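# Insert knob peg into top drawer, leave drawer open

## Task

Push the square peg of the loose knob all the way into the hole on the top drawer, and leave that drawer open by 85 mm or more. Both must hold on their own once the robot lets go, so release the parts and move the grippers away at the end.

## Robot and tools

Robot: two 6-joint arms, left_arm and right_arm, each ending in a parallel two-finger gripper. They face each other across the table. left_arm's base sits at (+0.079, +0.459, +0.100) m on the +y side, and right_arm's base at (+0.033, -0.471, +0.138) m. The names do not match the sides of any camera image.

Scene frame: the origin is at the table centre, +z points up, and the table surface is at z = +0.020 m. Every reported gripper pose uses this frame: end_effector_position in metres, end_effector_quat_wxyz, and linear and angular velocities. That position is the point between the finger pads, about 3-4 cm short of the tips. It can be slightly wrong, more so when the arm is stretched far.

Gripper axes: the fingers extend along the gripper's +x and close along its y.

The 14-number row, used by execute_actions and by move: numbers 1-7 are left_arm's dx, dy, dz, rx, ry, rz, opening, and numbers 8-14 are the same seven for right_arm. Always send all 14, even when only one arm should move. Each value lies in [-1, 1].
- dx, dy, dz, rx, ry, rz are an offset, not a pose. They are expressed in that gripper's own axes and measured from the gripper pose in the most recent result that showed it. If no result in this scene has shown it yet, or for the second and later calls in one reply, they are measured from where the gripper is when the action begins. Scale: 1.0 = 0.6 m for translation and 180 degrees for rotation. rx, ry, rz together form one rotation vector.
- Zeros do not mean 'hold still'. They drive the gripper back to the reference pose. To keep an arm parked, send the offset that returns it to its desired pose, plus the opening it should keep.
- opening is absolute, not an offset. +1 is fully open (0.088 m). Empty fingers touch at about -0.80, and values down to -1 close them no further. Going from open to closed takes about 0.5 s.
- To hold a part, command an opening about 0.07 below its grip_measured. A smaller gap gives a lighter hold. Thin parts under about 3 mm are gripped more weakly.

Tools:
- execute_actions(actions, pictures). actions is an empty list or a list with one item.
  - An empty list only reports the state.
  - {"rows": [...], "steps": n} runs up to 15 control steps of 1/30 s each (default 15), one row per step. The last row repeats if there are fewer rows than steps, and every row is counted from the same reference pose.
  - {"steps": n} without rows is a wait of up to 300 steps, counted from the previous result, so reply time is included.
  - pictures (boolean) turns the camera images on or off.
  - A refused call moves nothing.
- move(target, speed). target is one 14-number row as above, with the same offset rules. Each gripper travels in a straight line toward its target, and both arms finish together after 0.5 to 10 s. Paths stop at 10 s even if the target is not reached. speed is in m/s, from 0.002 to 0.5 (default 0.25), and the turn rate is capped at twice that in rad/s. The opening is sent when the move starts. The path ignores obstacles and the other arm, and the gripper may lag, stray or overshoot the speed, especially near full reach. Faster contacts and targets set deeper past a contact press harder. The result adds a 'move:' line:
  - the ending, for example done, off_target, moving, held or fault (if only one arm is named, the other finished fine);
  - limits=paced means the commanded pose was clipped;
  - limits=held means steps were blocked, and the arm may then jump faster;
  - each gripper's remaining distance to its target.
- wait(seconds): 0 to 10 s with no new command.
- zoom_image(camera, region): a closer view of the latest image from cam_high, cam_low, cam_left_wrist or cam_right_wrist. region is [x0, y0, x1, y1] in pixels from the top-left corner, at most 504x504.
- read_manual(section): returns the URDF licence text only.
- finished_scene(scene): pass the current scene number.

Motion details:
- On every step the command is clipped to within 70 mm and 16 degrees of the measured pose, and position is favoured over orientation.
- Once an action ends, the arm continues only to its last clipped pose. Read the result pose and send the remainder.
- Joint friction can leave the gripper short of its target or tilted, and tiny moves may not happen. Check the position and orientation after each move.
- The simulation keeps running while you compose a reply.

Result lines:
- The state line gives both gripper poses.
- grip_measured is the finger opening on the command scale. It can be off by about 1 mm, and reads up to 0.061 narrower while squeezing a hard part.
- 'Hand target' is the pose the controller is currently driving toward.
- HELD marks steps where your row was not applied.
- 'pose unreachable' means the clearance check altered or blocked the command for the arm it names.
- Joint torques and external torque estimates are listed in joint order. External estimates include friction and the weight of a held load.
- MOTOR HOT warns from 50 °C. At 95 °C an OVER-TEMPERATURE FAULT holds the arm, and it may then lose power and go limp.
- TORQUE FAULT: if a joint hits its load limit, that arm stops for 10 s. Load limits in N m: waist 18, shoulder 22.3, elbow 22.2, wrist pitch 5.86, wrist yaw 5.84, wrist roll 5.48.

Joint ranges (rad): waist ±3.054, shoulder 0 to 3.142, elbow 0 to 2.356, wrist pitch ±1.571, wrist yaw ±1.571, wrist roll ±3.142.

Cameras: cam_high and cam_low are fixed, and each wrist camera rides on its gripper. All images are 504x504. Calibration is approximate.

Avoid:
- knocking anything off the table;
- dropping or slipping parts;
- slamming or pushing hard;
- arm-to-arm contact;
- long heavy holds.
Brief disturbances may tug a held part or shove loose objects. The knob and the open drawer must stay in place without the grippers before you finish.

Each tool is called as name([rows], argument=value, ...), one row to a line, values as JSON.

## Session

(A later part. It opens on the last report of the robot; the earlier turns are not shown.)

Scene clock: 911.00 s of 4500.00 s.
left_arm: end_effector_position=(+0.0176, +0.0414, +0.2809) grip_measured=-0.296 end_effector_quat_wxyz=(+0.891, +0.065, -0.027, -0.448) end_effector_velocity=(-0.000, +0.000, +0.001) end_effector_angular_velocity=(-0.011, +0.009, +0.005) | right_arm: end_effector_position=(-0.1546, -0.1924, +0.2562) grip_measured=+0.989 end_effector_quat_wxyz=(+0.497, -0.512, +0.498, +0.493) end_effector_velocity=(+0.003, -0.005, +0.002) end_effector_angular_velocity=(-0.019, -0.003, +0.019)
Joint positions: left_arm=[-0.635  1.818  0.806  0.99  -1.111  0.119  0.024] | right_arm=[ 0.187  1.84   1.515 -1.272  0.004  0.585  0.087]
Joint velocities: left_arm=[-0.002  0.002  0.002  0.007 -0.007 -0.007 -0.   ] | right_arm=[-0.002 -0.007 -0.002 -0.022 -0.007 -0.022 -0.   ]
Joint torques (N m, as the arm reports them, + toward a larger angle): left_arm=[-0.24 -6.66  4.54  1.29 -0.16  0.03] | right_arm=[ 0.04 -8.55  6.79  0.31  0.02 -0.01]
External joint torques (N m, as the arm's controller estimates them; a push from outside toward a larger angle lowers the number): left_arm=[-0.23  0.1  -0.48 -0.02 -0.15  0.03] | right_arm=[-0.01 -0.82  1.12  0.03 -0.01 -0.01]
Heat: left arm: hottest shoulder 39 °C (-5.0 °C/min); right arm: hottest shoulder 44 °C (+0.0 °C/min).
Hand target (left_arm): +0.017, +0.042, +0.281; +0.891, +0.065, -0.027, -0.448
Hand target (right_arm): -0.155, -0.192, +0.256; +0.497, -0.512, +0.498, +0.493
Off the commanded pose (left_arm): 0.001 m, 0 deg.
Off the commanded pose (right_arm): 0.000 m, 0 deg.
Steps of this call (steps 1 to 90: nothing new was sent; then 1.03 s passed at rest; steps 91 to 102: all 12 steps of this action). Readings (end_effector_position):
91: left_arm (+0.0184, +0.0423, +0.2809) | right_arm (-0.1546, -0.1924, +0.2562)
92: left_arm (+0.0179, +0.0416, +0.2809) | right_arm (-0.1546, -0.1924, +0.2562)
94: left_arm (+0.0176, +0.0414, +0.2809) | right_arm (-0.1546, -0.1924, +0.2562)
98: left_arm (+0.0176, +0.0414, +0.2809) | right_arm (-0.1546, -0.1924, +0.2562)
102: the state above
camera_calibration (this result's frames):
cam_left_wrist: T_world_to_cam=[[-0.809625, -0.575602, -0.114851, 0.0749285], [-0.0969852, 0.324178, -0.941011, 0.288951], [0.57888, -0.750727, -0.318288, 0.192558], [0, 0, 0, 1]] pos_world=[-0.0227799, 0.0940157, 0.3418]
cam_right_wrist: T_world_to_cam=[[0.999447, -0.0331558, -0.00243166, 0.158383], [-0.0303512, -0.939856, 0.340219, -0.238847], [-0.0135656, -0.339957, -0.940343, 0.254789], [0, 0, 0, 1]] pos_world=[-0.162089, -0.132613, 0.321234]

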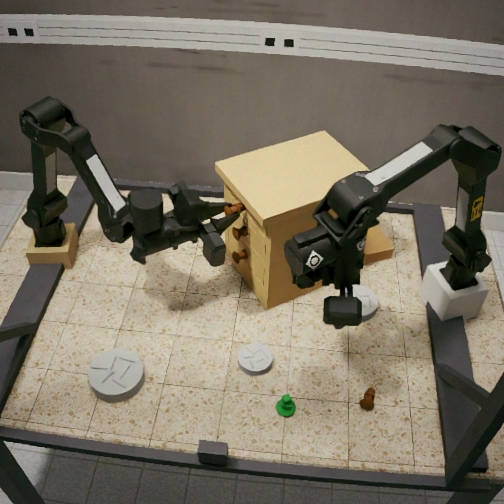

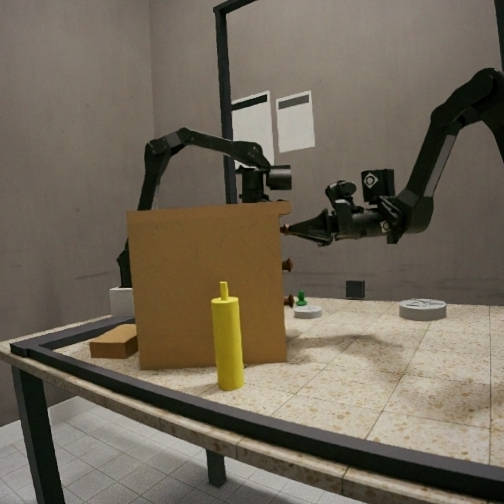

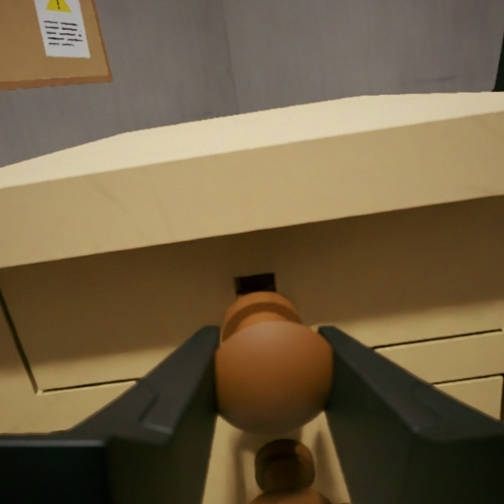

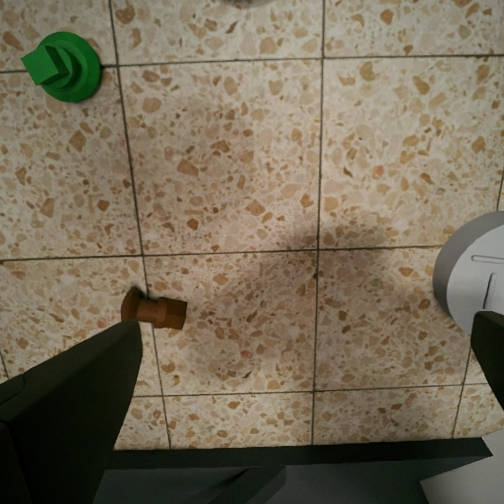

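execute_actions([
  {"rows":[[0.02,-0.01,0,0,0,0,-0.6,0,0,0,0,0,0,1],[0.02,-0.01,0,0,0,0,-0.6,0,0,0,0,0,0,1],[0.014,-0.005,0,0,0,0,-0.6,0,0,0,0,0,0,1]],"steps":12},
])

zoom_image(camera="cam_left_wrist", region=[180, 200, 380, 360])

zoom_image(camera="cam_low", region=[260, 180, 360, 260])

Scene clock: 914.00 s of 4500.00 s.
left_arm: end_effector_position=(+0.0204, +0.0370, +0.2809) grip_measured=-0.296 end_effector_quat_wxyz=(+0.892, +0.064, -0.027, -0.447) end_effector_velocity=(-0.000, +0.000, -0.001) end_effector_angular_velocity=(+0.002, +0.002, +0.005) | right_arm: end_effector_position=(-0.1546, -0.1924, +0.2562) grip_measured=+0.989 end_effector_quat_wxyz=(+0.497, -0.512, +0.498, +0.493) end_effector_velocity=(+0.001, -0.002, -0.001) end_effector_angular_velocity=(-0.014, -0.001, -0.010)
Joint positions: left_arm=[-0.622  1.827  0.818  0.988 -1.1    0.119  0.024] | right_arm=[ 0.187  1.84   1.515 -1.272  0.004  0.585  0.087]
Joint velocities: left_arm=[-0.002  0.002  0.002 -0.007 -0.007 -0.007  0.   ] | right_arm=[-0.002  0.002 -0.002 -0.007 -0.007  0.007  0.   ]
Joint torques (N m, as the arm reports them, + toward a larger angle): left_arm=[ 0.37 -5.81  6.    1.17  0.19  0.05] | right_arm=[ 0.03 -8.51  6.78  0.32  0.03 -0.02]
External joint torques (N m, as the arm's controller estimates them; a push from outside toward a larger angle lowers the number): left_arm=[ 0.37  1.08  0.93 -0.15  0.2   0.05] | right_arm=[ 0.02 -0.89  1.14  0.01  0.01 -0.02]
Heat: left arm: hottest shoulder 39 °C (-5.0 °C/min); right arm: hottest shoulder 44 °C (+0.0 °C/min).
Hand target (left_arm): +0.020, +0.033, +0.280; +0.891, +0.065, -0.027, -0.448
Hand target (right_arm): -0.155, -0.192, +0.256; +0.497, -0.512, +0.498, +0.493
Off the commanded pose (left_arm): 0.004 m, 0 deg.
Off the commanded pose (right_arm): 0.000 m, 0 deg.
Steps of this call (steps 1 to 78: nothing new was sent; steps 79 to 90: all 12 steps of this action). Readings (end_effector_position):
79: left_arm (+0.0177, +0.0410, +0.2810) | right_arm (-0.1546, -0.1924, +0.2562)
80: left_arm (+0.0181, +0.0397, +0.2810) | right_arm (-0.1546, -0.1924, +0.2562)
82: left_arm (+0.0192, +0.0379, +0.2809) | right_arm (-0.1546, -0.1924, +0.2562)
86: left_arm (+0.0205, +0.0371, +0.2809) | right_arm (-0.1546, -0.1924, +0.2562)
90: the state above
camera_calibration (this result's frames):
cam_left_wrist: T_world_to_cam=[[-0.808809, -0.576904, -0.114063, 0.0744245], [-0.0980152, 0.323495, -0.94114, 0.290659], [0.579846, -0.750022, -0.318191, 0.187556], [0, 0, 0, 1]] pos_world=[-0.0200692, 0.0895801, 0.341719]
cam_right_wrist: T_world_to_cam=[[0.999447, -0.0331558, -0.00243166, 0.158383], [-0.0303512, -0.939856, 0.340219, -0.238847], [-0.0135656, -0.339957, -0.940343, 0.254789], [0, 0, 0, 1]] pos_world=[-0.162089, -0.132613, 0.321234]

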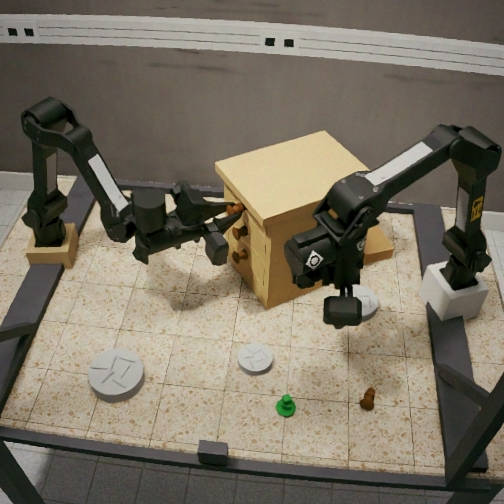

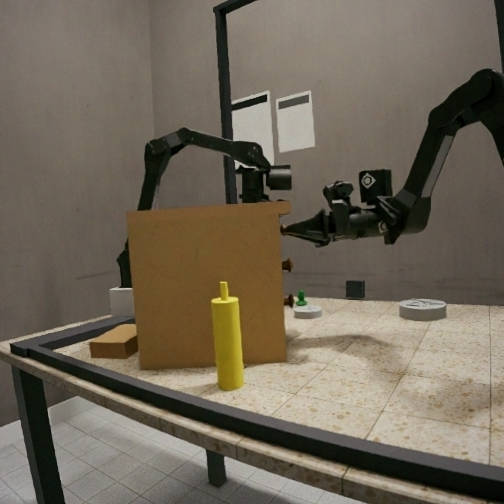

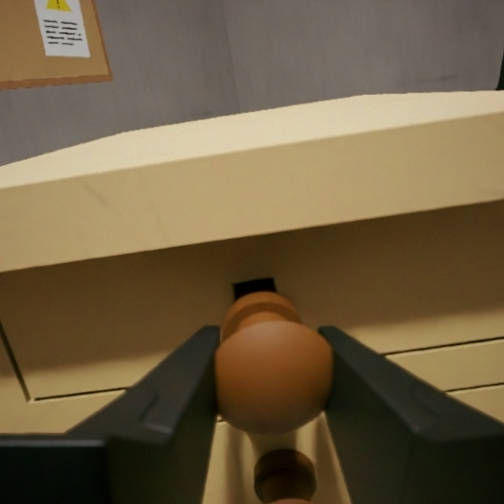

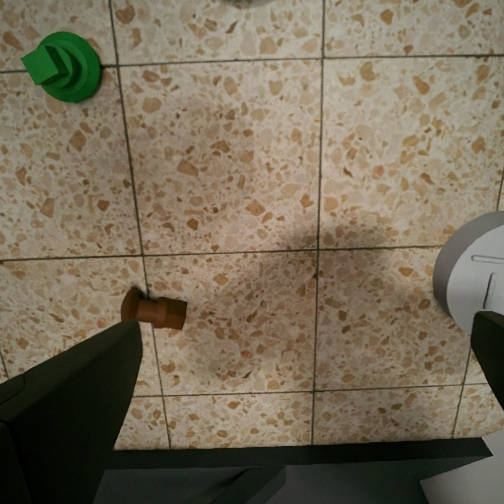

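Region (180, 200, 380, 360) of cam_left_wrist's 504x504 image, scaled by 2.520, with more detail than that image has; it fills the top 403 rows of this view, and the rest is white.

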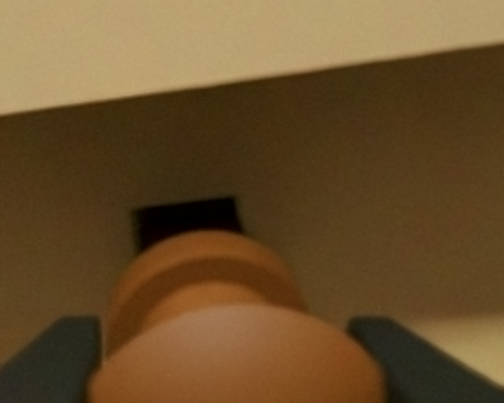

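Region (260, 180, 360, 260) of cam_low's 504x504 image, scaled by 5.040, with more detail than that image has; it fills the top 403 rows of this view, and the rest is white.

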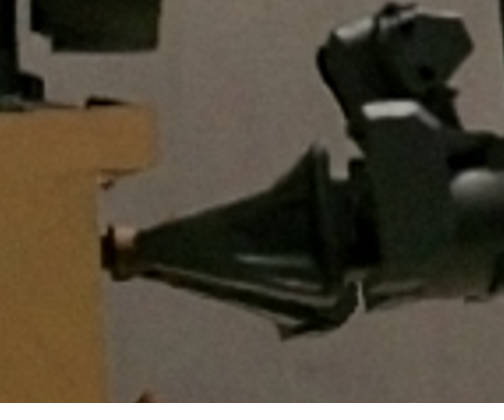

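execute_actions([
  {"rows":[[0.02,-0.004,0,0,0,0,-0.6,0,0,0,0,0,0,1],[0.02,-0.004,0,0,0,0,-0.6,0,0,0,0,0,0,1],[0.014,-0.002,0,0,0,0,-0.6,0,0,0,0,0,0,1]],"steps":12},
])

zoom_image(camera="cam_left_wrist", region=[180, 200, 380, 360])

Scene clock: 917.23 s of 4500.00 s.
left_arm: end_effector_position=(+0.0203, +0.0353, +0.2809) grip_measured=-0.296 end_effector_quat_wxyz=(+0.891, +0.064, -0.027, -0.449) end_effector_velocity=(+0.002, +0.001, -0.001) end_effector_angular_velocity=(+0.011, -0.009, +0.010) | right_arm: end_effector_position=(-0.1546, -0.1924, +0.2562) grip_measured=+0.989 end_effector_quat_wxyz=(+0.497, -0.512, +0.498, +0.493) end_effector_velocity=(+0.001, -0.002, +0.002) end_effector_angular_velocity=(-0.006, +0.005, +0.005)
Joint positions: left_arm=[-0.62   1.831  0.823  0.987 -1.094  0.119  0.024] | right_arm=[ 0.187  1.84   1.515 -1.272  0.004  0.585  0.087]
Joint velocities: left_arm=[ 0.002 -0.002 -0.002 -0.007 -0.007  0.007 -0.   ] | right_arm=[-0.002 -0.007 -0.002 -0.007 -0.007 -0.007 -0.   ]
Joint torques (N m, as the arm reports them, + toward a larger angle): left_arm=[ 1.27 -5.78  6.05  1.12  0.54  0.04] | right_arm=[ 0.02 -8.52  6.76  0.31  0.02 -0.01]
External joint torques (N m, as the arm's controller estimates them; a push from outside toward a larger angle lowers the number): left_arm=[ 1.23  1.08  1.03 -0.19  0.55  0.04] | right_arm=[ 0.03 -0.82  1.12  0.04 -0.01 -0.01]
Heat: left arm: hottest shoulder 39 °C (-4.1 °C/min); right arm: hottest shoulder 44 °C (+0.0 °C/min).
Hand target (left_arm): +0.024, +0.030, +0.281; +0.892, +0.064, -0.027, -0.448
Hand target (right_arm): -0.155, -0.192, +0.256; +0.497, -0.512, +0.498, +0.493
Off the commanded pose (left_arm): 0.007 m, 0 deg.
Off the commanded pose (right_arm): 0.000 m, 0 deg.
Steps of this call (steps 1 to 85: nothing new was sent; steps 86 to 97: all 12 steps of this action). Readings (end_effector_position):
86: left_arm (+0.0202, +0.0362, +0.2808) | right_arm (-0.1546, -0.1924, +0.2562)
87: left_arm (+0.0205, +0.0354, +0.2809) | right_arm (-0.1546, -0.1924, +0.2562)
89: left_arm (+0.0203, +0.0353, +0.2809) | right_arm (-0.1546, -0.1924, +0.2562)
93: left_arm (+0.0203, +0.0353, +0.2809) | right_arm (-0.1546, -0.1924, +0.2562)
97: the state above
camera_calibration (this result's frames):
cam_left_wrist: T_world_to_cam=[[-0.810396, -0.574815, -0.113343, 0.0731803], [-0.0975656, 0.323159, -0.941302, 0.291288], [0.577702, -0.751769, -0.317969, 0.186362], [0, 0, 0, 1]] pos_world=[-0.0199373, 0.0880343, 0.341742]
cam_right_wrist: T_world_to_cam=[[0.999447, -0.0331558, -0.00243166, 0.158383], [-0.0303512, -0.939856, 0.340219, -0.238847], [-0.0135656, -0.339957, -0.940343, 0.254789], [0, 0, 0, 1]] pos_world=[-0.162089, -0.132613, 0.321234]

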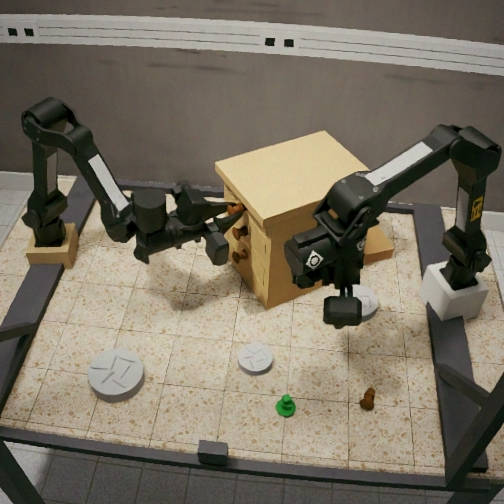

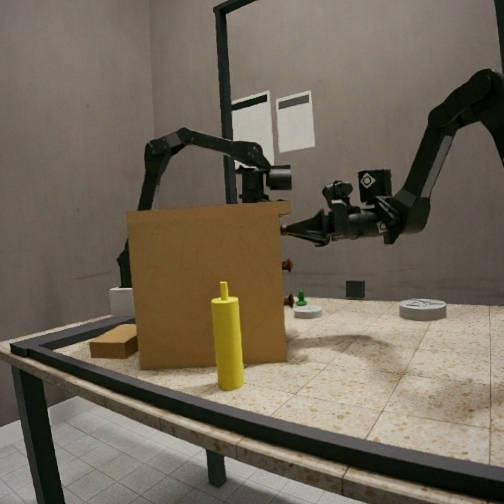

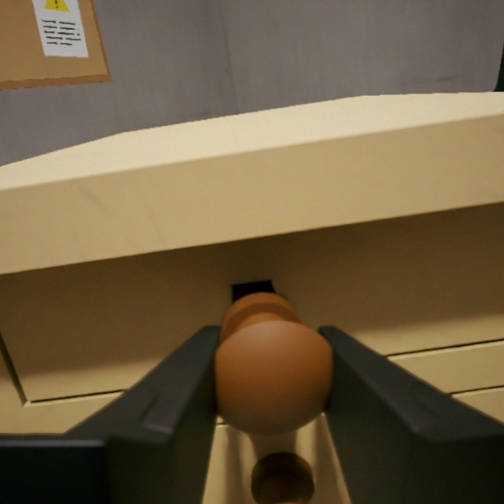

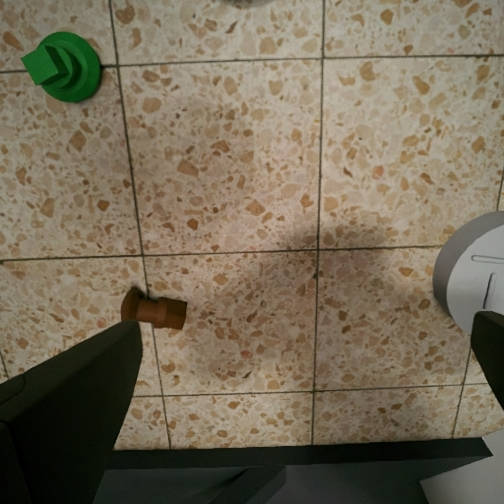

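Region (180, 200, 380, 360) of cam_left_wrist's 504x504 image, scaled by 2.520, with more detail than that image has; it fills the top 403 rows of this view, and the rest is white.

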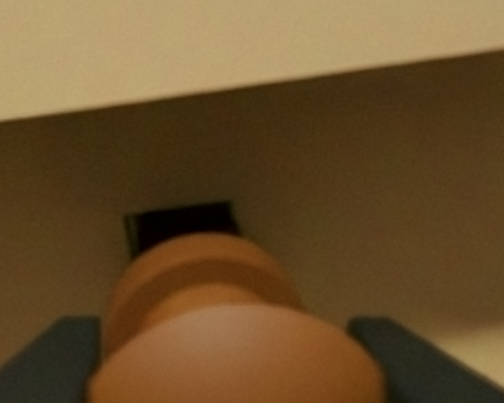

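execute_actions([
  {"rows":[[-0.008,0.012,0.006,0,0,0,-0.6,0,0,0,0,0,0,1],[-0.008,0.012,0.006,0,0,0,-0.6,0,0,0,0,0,0,1],[-0.003,0.003,0.0015,0,0,0,-0.6,0,0,0,0,0,0,1]],"steps":12},
])

zoom_image(camera="cam_left_wrist", region=[180, 200, 380, 360])

Scene clock: 921.40 s of 4500.00 s.
left_arm: end_effector_position=(+0.0203, +0.0362, +0.2805) grip_measured=-0.296 end_effector_quat_wxyz=(+0.891, +0.066, -0.027, -0.449) end_effector_velocity=(+0.002, +0.003, +0.001) end_effector_angular_velocity=(-0.020, +0.020, +0.020) | right_arm: end_effector_position=(-0.1546, -0.1924, +0.2562) grip_measured=+0.989 end_effector_quat_wxyz=(+0.497, -0.512, +0.498, +0.493) end_effector_velocity=(+0.004, -0.003, +0.001) end_effector_angular_velocity=(-0.018, -0.003, -0.000)
Joint positions: left_arm=[-0.621  1.828  0.819  0.984 -1.094  0.119  0.024] | right_arm=[ 0.187  1.84   1.515 -1.272  0.004  0.585  0.087]
Joint velocities: left_arm=[-0.002 -0.002 -0.002  0.007 -0.022 -0.022 -0.   ] | right_arm=[-0.007 -0.002  0.002 -0.022 -0.007 -0.007  0.   ]
Joint torques (N m, as the arm reports them, + toward a larger angle): left_arm=[-0.03 -7.83  4.13  1.38 -0.13  0.02] | right_arm=[ 0.03 -8.57  6.71  0.31  0.01 -0.01]
External joint torques (N m, as the arm's controller estimates them; a push from outside toward a larger angle lowers the number): left_arm=[-0.03 -0.96 -0.9   0.05 -0.11  0.02] | right_arm=[ 0.03 -0.84  1.02  0.02 -0.01 -0.01]
Heat: left arm: hottest shoulder 39 °C (-3.0 °C/min); right arm: hottest shoulder 44 °C (+0.0 °C/min).
Hand target (left_arm): +0.021, +0.038, +0.282; +0.891, +0.064, -0.027, -0.449
Hand target (right_arm): -0.155, -0.192, +0.256; +0.497, -0.512, +0.498, +0.493
Off the commanded pose (left_arm): 0.002 m, 0 deg.
Off the commanded pose (right_arm): 0.000 m, 0 deg.
Steps of this call (steps 1 to 90: nothing new was sent; then 0.77 s passed at rest; steps 91 to 102: all 12 steps of this action). Readings (end_effector_position):
91: left_arm (+0.0203, +0.0356, +0.2807) | right_arm (-0.1546, -0.1924, +0.2562)
92: left_arm (+0.0204, +0.0361, +0.2805) | right_arm (-0.1546, -0.1924, +0.2562)
94: left_arm (+0.0204, +0.0362, +0.2805) | right_arm (-0.1546, -0.1924, +0.2562)
98: left_arm (+0.0203, +0.0362, +0.2805) | right_arm (-0.1546, -0.1924, +0.2562)
102: the state above
camera_calibration (this result's frames):
cam_left_wrist: T_world_to_cam=[[-0.810859, -0.573493, -0.116672, 0.0744776], [-0.0956121, 0.326491, -0.940352, 0.290137], [0.577378, -0.751338, -0.319571, 0.187377], [0, 0, 0, 1]] pos_world=[-0.0200561, 0.0887691, 0.341401]
cam_right_wrist: T_world_to_cam=[[0.999447, -0.0331558, -0.00243166, 0.158383], [-0.0303512, -0.939856, 0.340219, -0.238847], [-0.0135656, -0.339957, -0.940343, 0.254789], [0, 0, 0, 1]] pos_world=[-0.162089, -0.132613, 0.321234]

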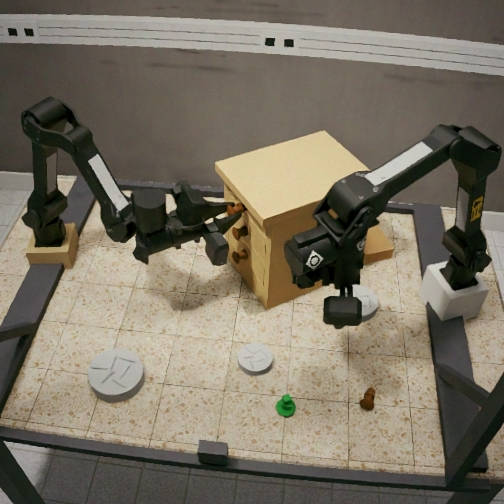

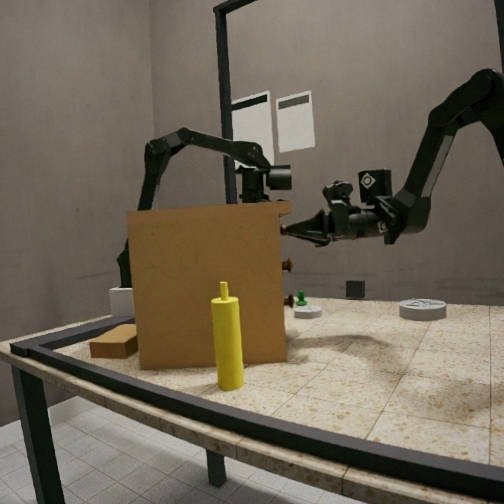

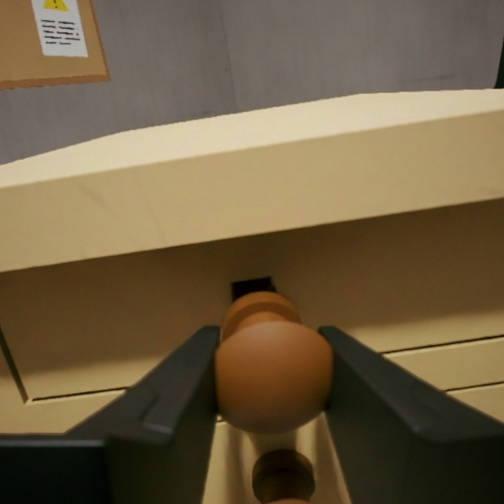

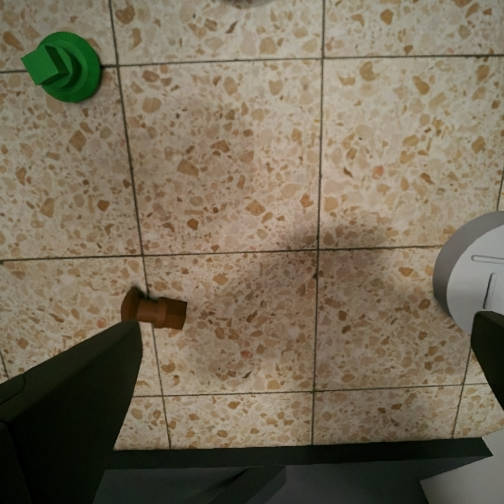

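Region (180, 200, 380, 360) of cam_left_wrist's 504x504 image, scaled by 2.520, with more detail than that image has; it fills the top 403 rows of this view, and the rest is white.

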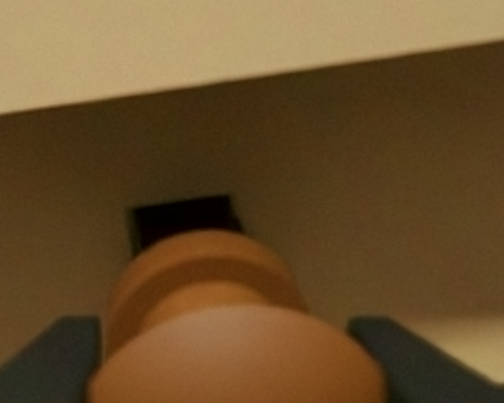

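execute_actions([
  {"rows":[[-0.025,0.025,0.015,0,0,0,-0.6,0,0,0,0,0,0,1],[-0.025,0.025,0.015,0,0,0,-0.6,0,0,0,0,0,0,1],[-0.004,0.004,0.003,0,0,0,-0.6,0,0,0,0,0,0,1]],"steps":12},
])

zoom_image(camera="cam_left_wrist", region=[180, 200, 380, 360])

Scene clock: 926.80 s of 4500.00 s.
left_arm: end_effector_position=(+0.0212, +0.0417, +0.2810) grip_measured=-0.296 end_effector_quat_wxyz=(+0.891, +0.070, -0.027, -0.448) end_effector_velocity=(-0.002, +0.000, -0.001) end_effector_angular_velocity=(+0.002, +0.003, -0.010) | right_arm: end_effector_position=(-0.1546, -0.1924, +0.2562) grip_measured=+0.989 end_effector_quat_wxyz=(+0.497, -0.512, +0.498, +0.493) end_effector_velocity=(+0.002, -0.000, +0.001) end_effector_angular_velocity=(-0.007, +0.005, +0.014)
Joint positions: left_arm=[-0.626  1.807  0.8    0.975 -1.102  0.119  0.024] | right_arm=[ 0.187  1.84   1.515 -1.272  0.004  0.585  0.087]
Joint velocities: left_arm=[-0.002 -0.002 -0.002 -0.007  0.007 -0.007 -0.   ] | right_arm=[-0.007 -0.002  0.002 -0.007 -0.007 -0.022 -0.001]
Joint torques (N m, as the arm reports them, + toward a larger angle): left_arm=[ 0.04 -6.51  5.6   1.5   0.07  0.01] | right_arm=[ 0.   -8.51  6.77  0.31  0.02 -0.01]
External joint torques (N m, as the arm's controller estimates them; a push from outside toward a larger angle lowers the number): left_arm=[0.05 0.2  0.55 0.18 0.08 0.01] | right_arm=[ 0.06 -0.81  1.09  0.02 -0.01 -0.01]
Heat: left arm: hottest shoulder 39 °C (-2.0 °C/min); right arm: hottest shoulder 44 °C (+0.0 °C/min).
Hand target (left_arm): +0.021, +0.039, +0.283; +0.891, +0.066, -0.027, -0.449
Hand target (right_arm): -0.155, -0.192, +0.256; +0.497, -0.512, +0.498, +0.493
Off the commanded pose (left_arm): 0.003 m, 0 deg.
Off the commanded pose (right_arm): 0.000 m, 0 deg.
Steps of this call (steps 1 to 90: nothing new was sent; then 2.00 s passed at rest; steps 91 to 102: all 12 steps of this action). Readings (end_effector_position):
91: left_arm (+0.0205, +0.0377, +0.2808) | right_arm (-0.1546, -0.1924, +0.2562)
92: left_arm (+0.0208, +0.0405, +0.2805) | right_arm (-0.1546, -0.1924, +0.2562)
94: left_arm (+0.0213, +0.0420, +0.2805) | right_arm (-0.1546, -0.1924, +0.2562)
98: left_arm (+0.0212, +0.0417, +0.2810) | right_arm (-0.1546, -0.1924, +0.2562)
102: the state above
camera_calibration (this result's frames):
cam_left_wrist: T_world_to_cam=[[-0.809096, -0.574493, -0.123775, 0.0804426], [-0.0928423, 0.332928, -0.938371, 0.288053], [0.580296, -0.747741, -0.322708, 0.191833], [0, 0, 0, 1]] pos_world=[-0.0194904, 0.0937539, 0.342164]
cam_right_wrist: T_world_to_cam=[[0.999447, -0.0331558, -0.00243166, 0.158383], [-0.0303512, -0.939856, 0.340219, -0.238847], [-0.0135656, -0.339957, -0.940343, 0.254789], [0, 0, 0, 1]] pos_world=[-0.162089, -0.132613, 0.321234]

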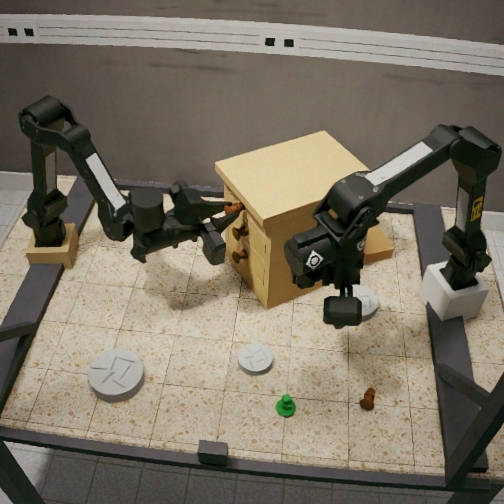

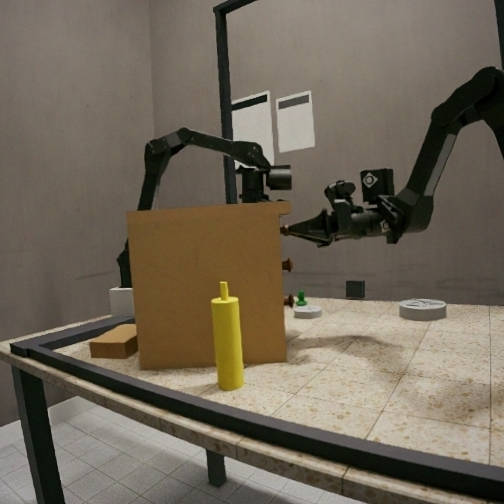

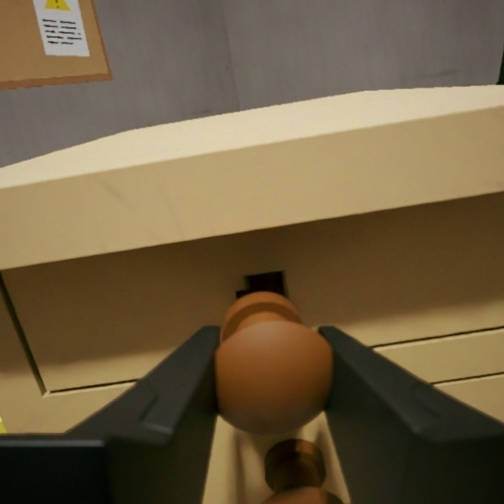

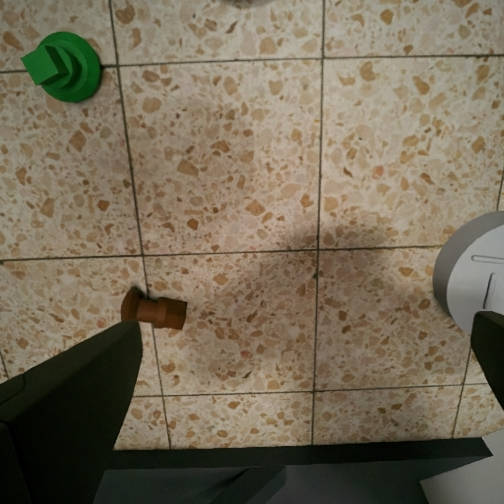

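Region (180, 200, 380, 360) of cam_left_wrist's 504x504 image, scaled by 2.520, with more detail than that image has; it fills the top 403 rows of this view, and the rest is white.

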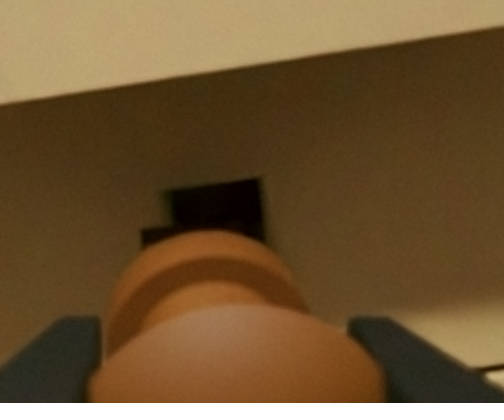

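execute_actions([
  {"rows":[[0.016,-0.016,0,0,0,0,-0.6,0,0,0,0,0,0,1],[0.016,-0.016,0,0,0,0,-0.6,0,0,0,0,0,0,1],[0.004,-0.004,0,0,0,0,-0.6,0,0,0,0,0,0,1]],"steps":12},
])

zoom_image(camera="cam_left_wrist", region=[180, 200, 380, 360])

Scene clock: 932.73 s of 4500.00 s.
left_arm: end_effector_position=(+0.0203, +0.0382, +0.2815) grip_measured=-0.296 end_effector_quat_wxyz=(+0.891, +0.068, -0.027, -0.449) end_effector_velocity=(+0.000, +0.001, -0.001) end_effector_angular_velocity=(+0.011, -0.009, +0.005) | right_arm: end_effector_position=(-0.1546, -0.1924, +0.2562) grip_measured=+0.989 end_effector_quat_wxyz=(+0.497, -0.512, +0.498, +0.493) end_effector_velocity=(+0.001, +0.001, -0.001) end_effector_angular_velocity=(-0.002, +0.008, -0.000)
Joint positions: left_arm=[-0.624  1.818  0.814  0.974 -1.097  0.119  0.024] | right_arm=[ 0.187  1.84   1.515 -1.272  0.004  0.585  0.087]
Joint velocities: left_arm=[-0.002 -0.002 -0.002 -0.007 -0.007  0.007 -0.   ] | right_arm=[-0.007 -0.002 -0.007  0.007 -0.007 -0.007 -0.   ]
Joint torques (N m, as the arm reports them, + toward a larger angle): left_arm=[-0.09 -6.89  4.45  1.21 -0.12  0.03] | right_arm=[ 0.06 -8.57  6.73  0.31  0.02 -0.01]
External joint torques (N m, as the arm's controller estimates them; a push from outside toward a larger angle lowers the number): left_arm=[-0.09 -0.11 -0.55 -0.09 -0.1   0.03] | right_arm=[ 0.1  -0.95  1.08  0.   -0.01 -0.02]
Heat: left arm: hottest shoulder 39 °C (-2.0 °C/min); right arm: hottest shoulder 44 °C (+0.0 °C/min).
Hand target (left_arm): +0.021, +0.038, +0.281; +0.891, +0.070, -0.027, -0.448
Hand target (right_arm): -0.155, -0.192, +0.256; +0.497, -0.512, +0.498, +0.493
Off the commanded pose (left_arm): 0.001 m, 0 deg.
Off the commanded pose (right_arm): 0.000 m, 0 deg.
Steps of this call (steps 1 to 90: nothing new was sent; then 2.53 s passed at rest; steps 91 to 102: all 12 steps of this action). Readings (end_effector_position):
91: left_arm (+0.0210, +0.0409, +0.2809) | right_arm (-0.1546, -0.1924, +0.2562)
92: left_arm (+0.0206, +0.0393, +0.2811) | right_arm (-0.1546, -0.1924, +0.2562)
94: left_arm (+0.0203, +0.0382, +0.2815) | right_arm (-0.1546, -0.1924, +0.2562)
98: left_arm (+0.0203, +0.0382, +0.2815) | right_arm (-0.1546, -0.1924, +0.2562)
102: the state above
camera_calibration (this result's frames):
cam_left_wrist: T_world_to_cam=[[-0.810392, -0.573319, -0.120707, 0.0768491], [-0.0937639, 0.330278, -0.939215, 0.289965], [0.578336, -0.749814, -0.321412, 0.189627], [0, 0, 0, 1]] pos_world=[-0.0202018, 0.0904745, 0.342564]
cam_right_wrist: T_world_to_cam=[[0.999447, -0.0331558, -0.00243166, 0.158383], [-0.0303512, -0.939856, 0.340219, -0.238847], [-0.0135656, -0.339957, -0.940343, 0.254789], [0, 0, 0, 1]] pos_world=[-0.162089, -0.132613, 0.321234]

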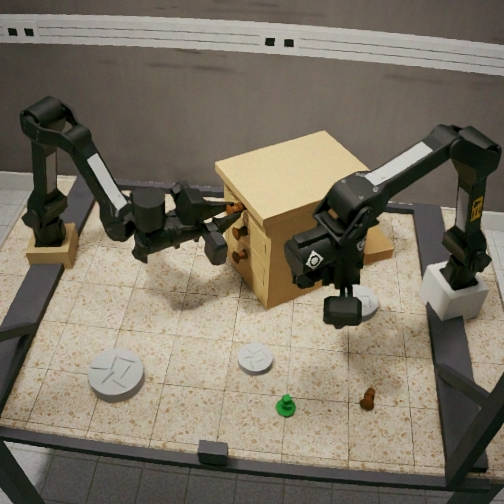

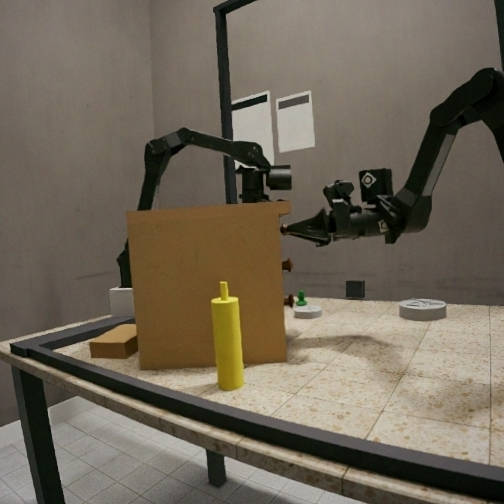

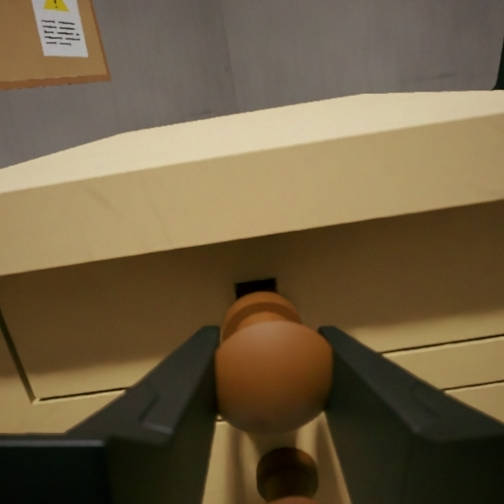

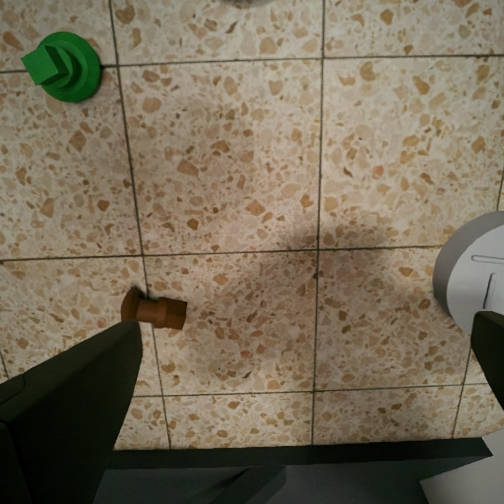

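Region (180, 200, 380, 360) of cam_left_wrist's 504x504 image, scaled by 2.520, with more detail than that image has; it fills the top 403 rows of this view, and the rest is white.

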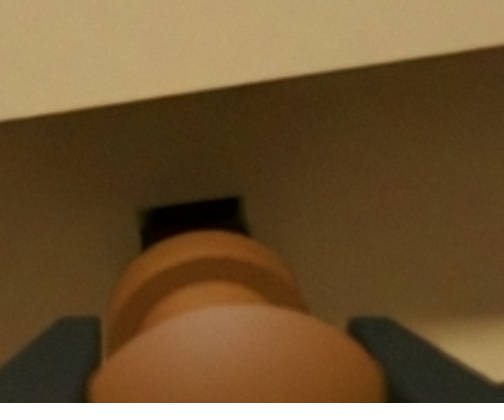

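execute_actions([
  {"rows":[[0.012,0,0,0,0,0,-0.6,0,0,0,0,0,0,1]],"steps":15},
])

zoom_image(camera="cam_left_wrist", region=[180, 200, 380, 360])

Scene clock: 936.40 s of 4500.00 s.
left_arm: end_effector_position=(+0.0220, +0.0369, +0.2814) grip_measured=-0.296 end_effector_quat_wxyz=(+0.890, +0.068, -0.027, -0.450) end_effector_velocity=(-0.002, +0.000, -0.005) end_effector_angular_velocity=(+0.029, -0.010, -0.010) | right_arm: end_effector_position=(-0.1546, -0.1924, +0.2562) grip_measured=+0.989 end_effector_quat_wxyz=(+0.497, -0.512, +0.498, +0.493) end_effector_velocity=(-0.001, -0.006, +0.001) end_effector_angular_velocity=(-0.027, +0.009, +0.009)
Joint positions: left_arm=[-0.617  1.818  0.814  0.974 -1.088  0.119  0.024] | right_arm=[ 0.187  1.84   1.515 -1.272  0.004  0.585  0.087]
Joint velocities: left_arm=[-0.002 -0.002 -0.002 -0.037  0.007 -0.007  0.   ] | right_arm=[ 0.002 -0.002  0.002 -0.022 -0.022 -0.007 -0.   ]
Joint torques (N m, as the arm reports them, + toward a larger angle): left_arm=[ 0.87 -5.74  6.02  1.17  0.31  0.09] | right_arm=[-0.02 -8.58  6.75  0.31  0.02 -0.02]
External joint torques (N m, as the arm's controller estimates them; a push from outside toward a larger angle lowers the number): left_arm=[ 0.88  0.98  1.01 -0.14  0.33  0.09] | right_arm=[-0.06 -0.87  1.09  0.03  0.   -0.02]
Heat: left arm: hottest shoulder 39 °C (-1.0 °C/min); right arm: hottest shoulder 44 °C (+0.0 °C/min).
Hand target (left_arm): +0.025, +0.033, +0.281; +0.891, +0.068, -0.027, -0.449
Hand target (right_arm): -0.155, -0.192, +0.256; +0.497, -0.512, +0.498, +0.493
Off the commanded pose (left_arm): 0.005 m, 0 deg.
Off the commanded pose (right_arm): 0.000 m, 0 deg.
Steps of this call (steps 1 to 90: nothing new was sent; then 0.17 s passed at rest; steps 91 to 105: all 15 steps of this action). Readings (end_effector_position):
91: left_arm (+0.0206, +0.0381, +0.2815) | right_arm (-0.1546, -0.1924, +0.2562)
92: left_arm (+0.0211, +0.0378, +0.2815) | right_arm (-0.1546, -0.1924, +0.2562)
94: left_arm (+0.0222, +0.0371, +0.2815) | right_arm (-0.1546, -0.1924, +0.2562)
98: left_arm (+0.0221, +0.0370, +0.2815) | right_arm (-0.1546, -0.1924, +0.2562)
105: the state above
camera_calibration (this result's frames):
cam_left_wrist: T_world_to_cam=[[-0.811948, -0.571141, -0.120573, 0.0774532], [-0.0931191, 0.330644, -0.939151, 0.29046], [0.576254, -0.751314, -0.32165, 0.18784], [0, 0, 0, 1]] pos_world=[-0.0183083, 0.0893247, 0.342543]
cam_right_wrist: T_world_to_cam=[[0.999447, -0.0331558, -0.00243166, 0.158383], [-0.0303512, -0.939856, 0.340219, -0.238847], [-0.0135656, -0.339957, -0.940343, 0.254789], [0, 0, 0, 1]] pos_world=[-0.162089, -0.132613, 0.321234]

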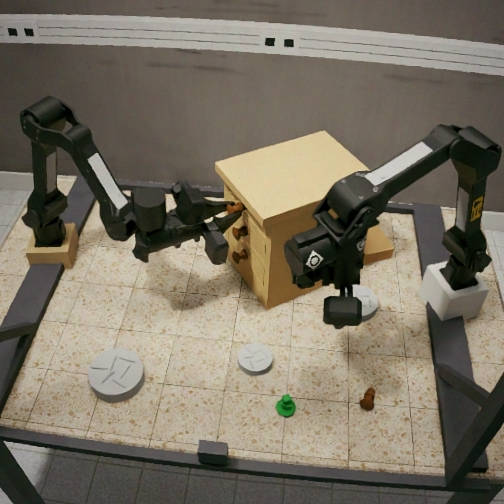

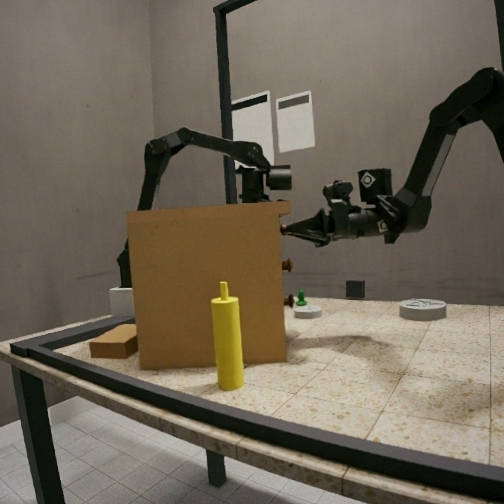

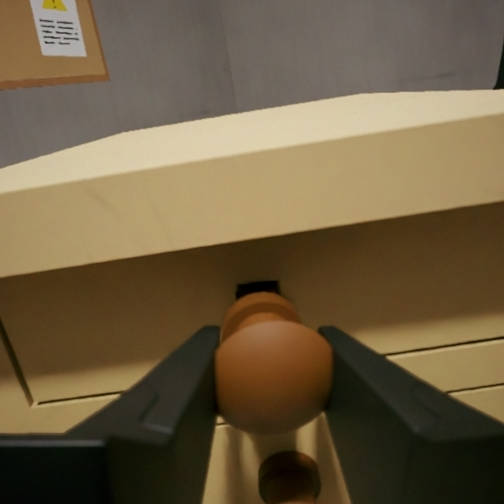

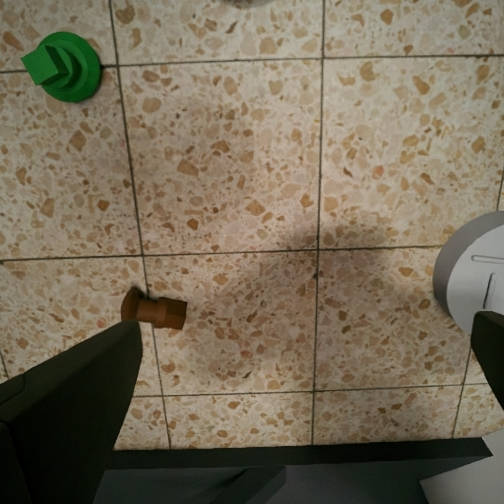

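Region (180, 200, 380, 360) of cam_left_wrist's 504x504 image, scaled by 2.520, with more detail than that image has; it fills the top 403 rows of this view, and the rest is white.

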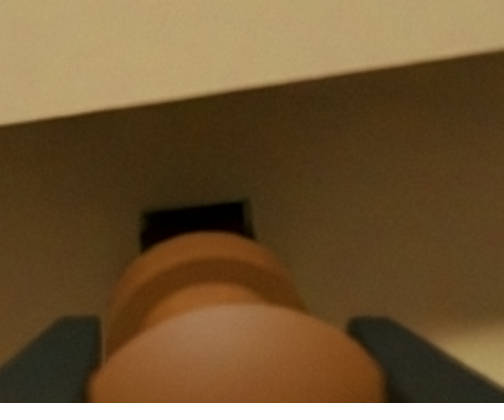

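execute_actions([
  {"rows":[[0.02,-0.012,0,0,0,0,-0.6,0,0,0,0,0,0,1],[0.02,-0.012,0,0,0,0,-0.6,0,0,0,0,0,0,1],[0.015,-0.002,0,0,0,0,-0.6,0,0,0,0,0,0,1]],"steps":15},
])

zoom_image(camera="cam_left_wrist", region=[180, 200, 380, 360])

Scene clock: 940.63 s of 4500.00 s.
left_arm: end_effector_position=(+0.0206, +0.0350, +0.2816) grip_measured=-0.296 end_effector_quat_wxyz=(+0.890, +0.067, -0.027, -0.451) end_effector_velocity=(+0.000, +0.001, -0.003) end_effector_angular_velocity=(+0.015, -0.004, +0.005) | right_arm: end_effector_position=(-0.1546, -0.1924, +0.2562) grip_measured=+0.989 end_effector_quat_wxyz=(+0.497, -0.512, +0.498, +0.493) end_effector_velocity=(+0.002, -0.004, -0.000) end_effector_angular_velocity=(-0.023, -0.006, +0.019)
Joint positions: left_arm=[-0.618  1.824  0.822  0.974 -1.086  0.119  0.024] | right_arm=[ 0.187  1.84   1.515 -1.272  0.004  0.585  0.087]
Joint velocities: left_arm=[-0.002 -0.002 -0.002 -0.022 -0.007 -0.007 -0.   ] | right_arm=[-0.002  0.002  0.002 -0.022 -0.007 -0.022 -0.   ]
Joint torques (N m, as the arm reports them, + toward a larger angle): left_arm=[ 1.54 -5.88  5.96  1.13  0.71  0.06] | right_arm=[ 0.   -8.55  6.77  0.32  0.03 -0.01]
External joint torques (N m, as the arm's controller estimates them; a push from outside toward a larger angle lowers the number): left_arm=[ 1.53  0.95  0.94 -0.18  0.73  0.06] | right_arm=[-0.01 -0.9   1.13  0.03  0.   -0.01]
Heat: left arm: hottest shoulder 39 °C (-1.0 °C/min); right arm: hottest shoulder 44 °C (+0.0 °C/min).
Hand target (left_arm): +0.026, +0.029, +0.281; +0.890, +0.068, -0.027, -0.450
Hand target (right_arm): -0.155, -0.192, +0.256; +0.497, -0.512, +0.498, +0.493
Off the commanded pose (left_arm): 0.008 m, 0 deg.
Off the commanded pose (right_arm): 0.000 m, 0 deg.
Steps of this call (steps 1 to 90: nothing new was sent; then 0.73 s passed at rest; steps 91 to 105: all 15 steps of this action). Readings (end_effector_position):
91: left_arm (+0.0217, +0.0362, +0.2814) | right_arm (-0.1546, -0.1924, +0.2562)
92: left_arm (+0.0213, +0.0353, +0.2814) | right_arm (-0.1546, -0.1924, +0.2562)
94: left_arm (+0.0207, +0.0351, +0.2816) | right_arm (-0.1546, -0.1924, +0.2562)
98: left_arm (+0.0207, +0.0351, +0.2816) | right_arm (-0.1546, -0.1924, +0.2562)
105: the state above
camera_calibration (this result's frames):
cam_left_wrist: T_world_to_cam=[[-0.813358, -0.569485, -0.118896, 0.0747723], [-0.0931851, 0.329264, -0.939629, 0.29131], [0.574252, -0.753175, -0.320877, 0.187165], [0, 0, 0, 1]] pos_world=[-0.0195173, 0.0876316, 0.34267]
cam_right_wrist: T_world_to_cam=[[0.999447, -0.0331558, -0.00243166, 0.158383], [-0.0303512, -0.939856, 0.340219, -0.238847], [-0.0135656, -0.339957, -0.940343, 0.254789], [0, 0, 0, 1]] pos_world=[-0.162089, -0.132613, 0.321234]

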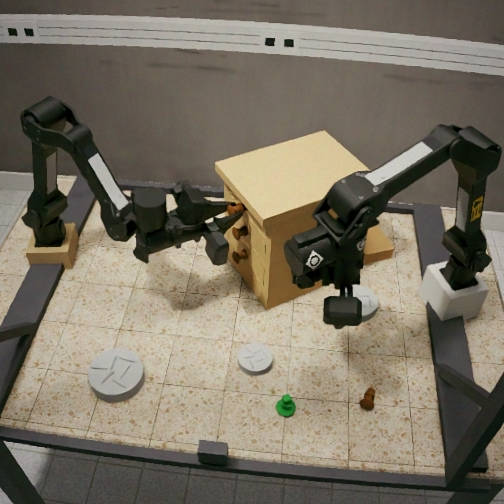

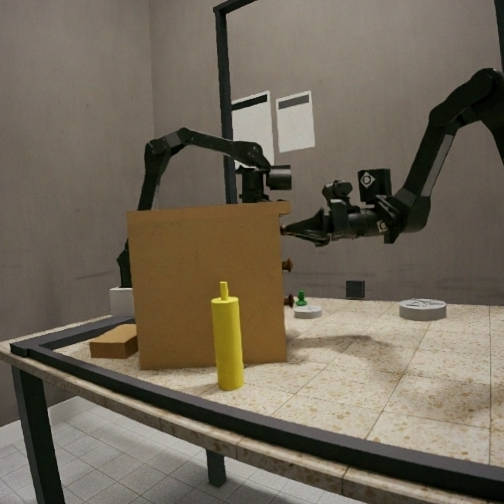

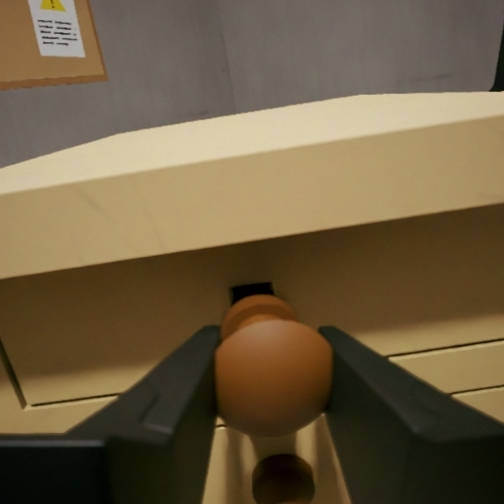

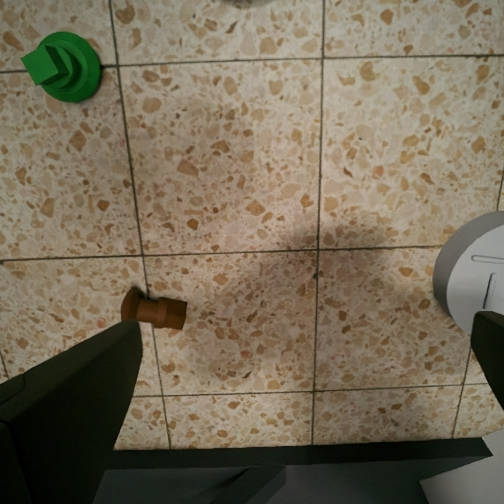

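Region (180, 200, 380, 360) of cam_left_wrist's 504x504 image, scaled by 2.520, with more detail than that image has; it fills the top 403 rows of this view, and the rest is white.

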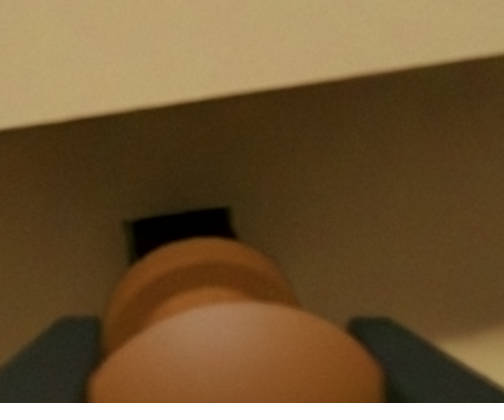

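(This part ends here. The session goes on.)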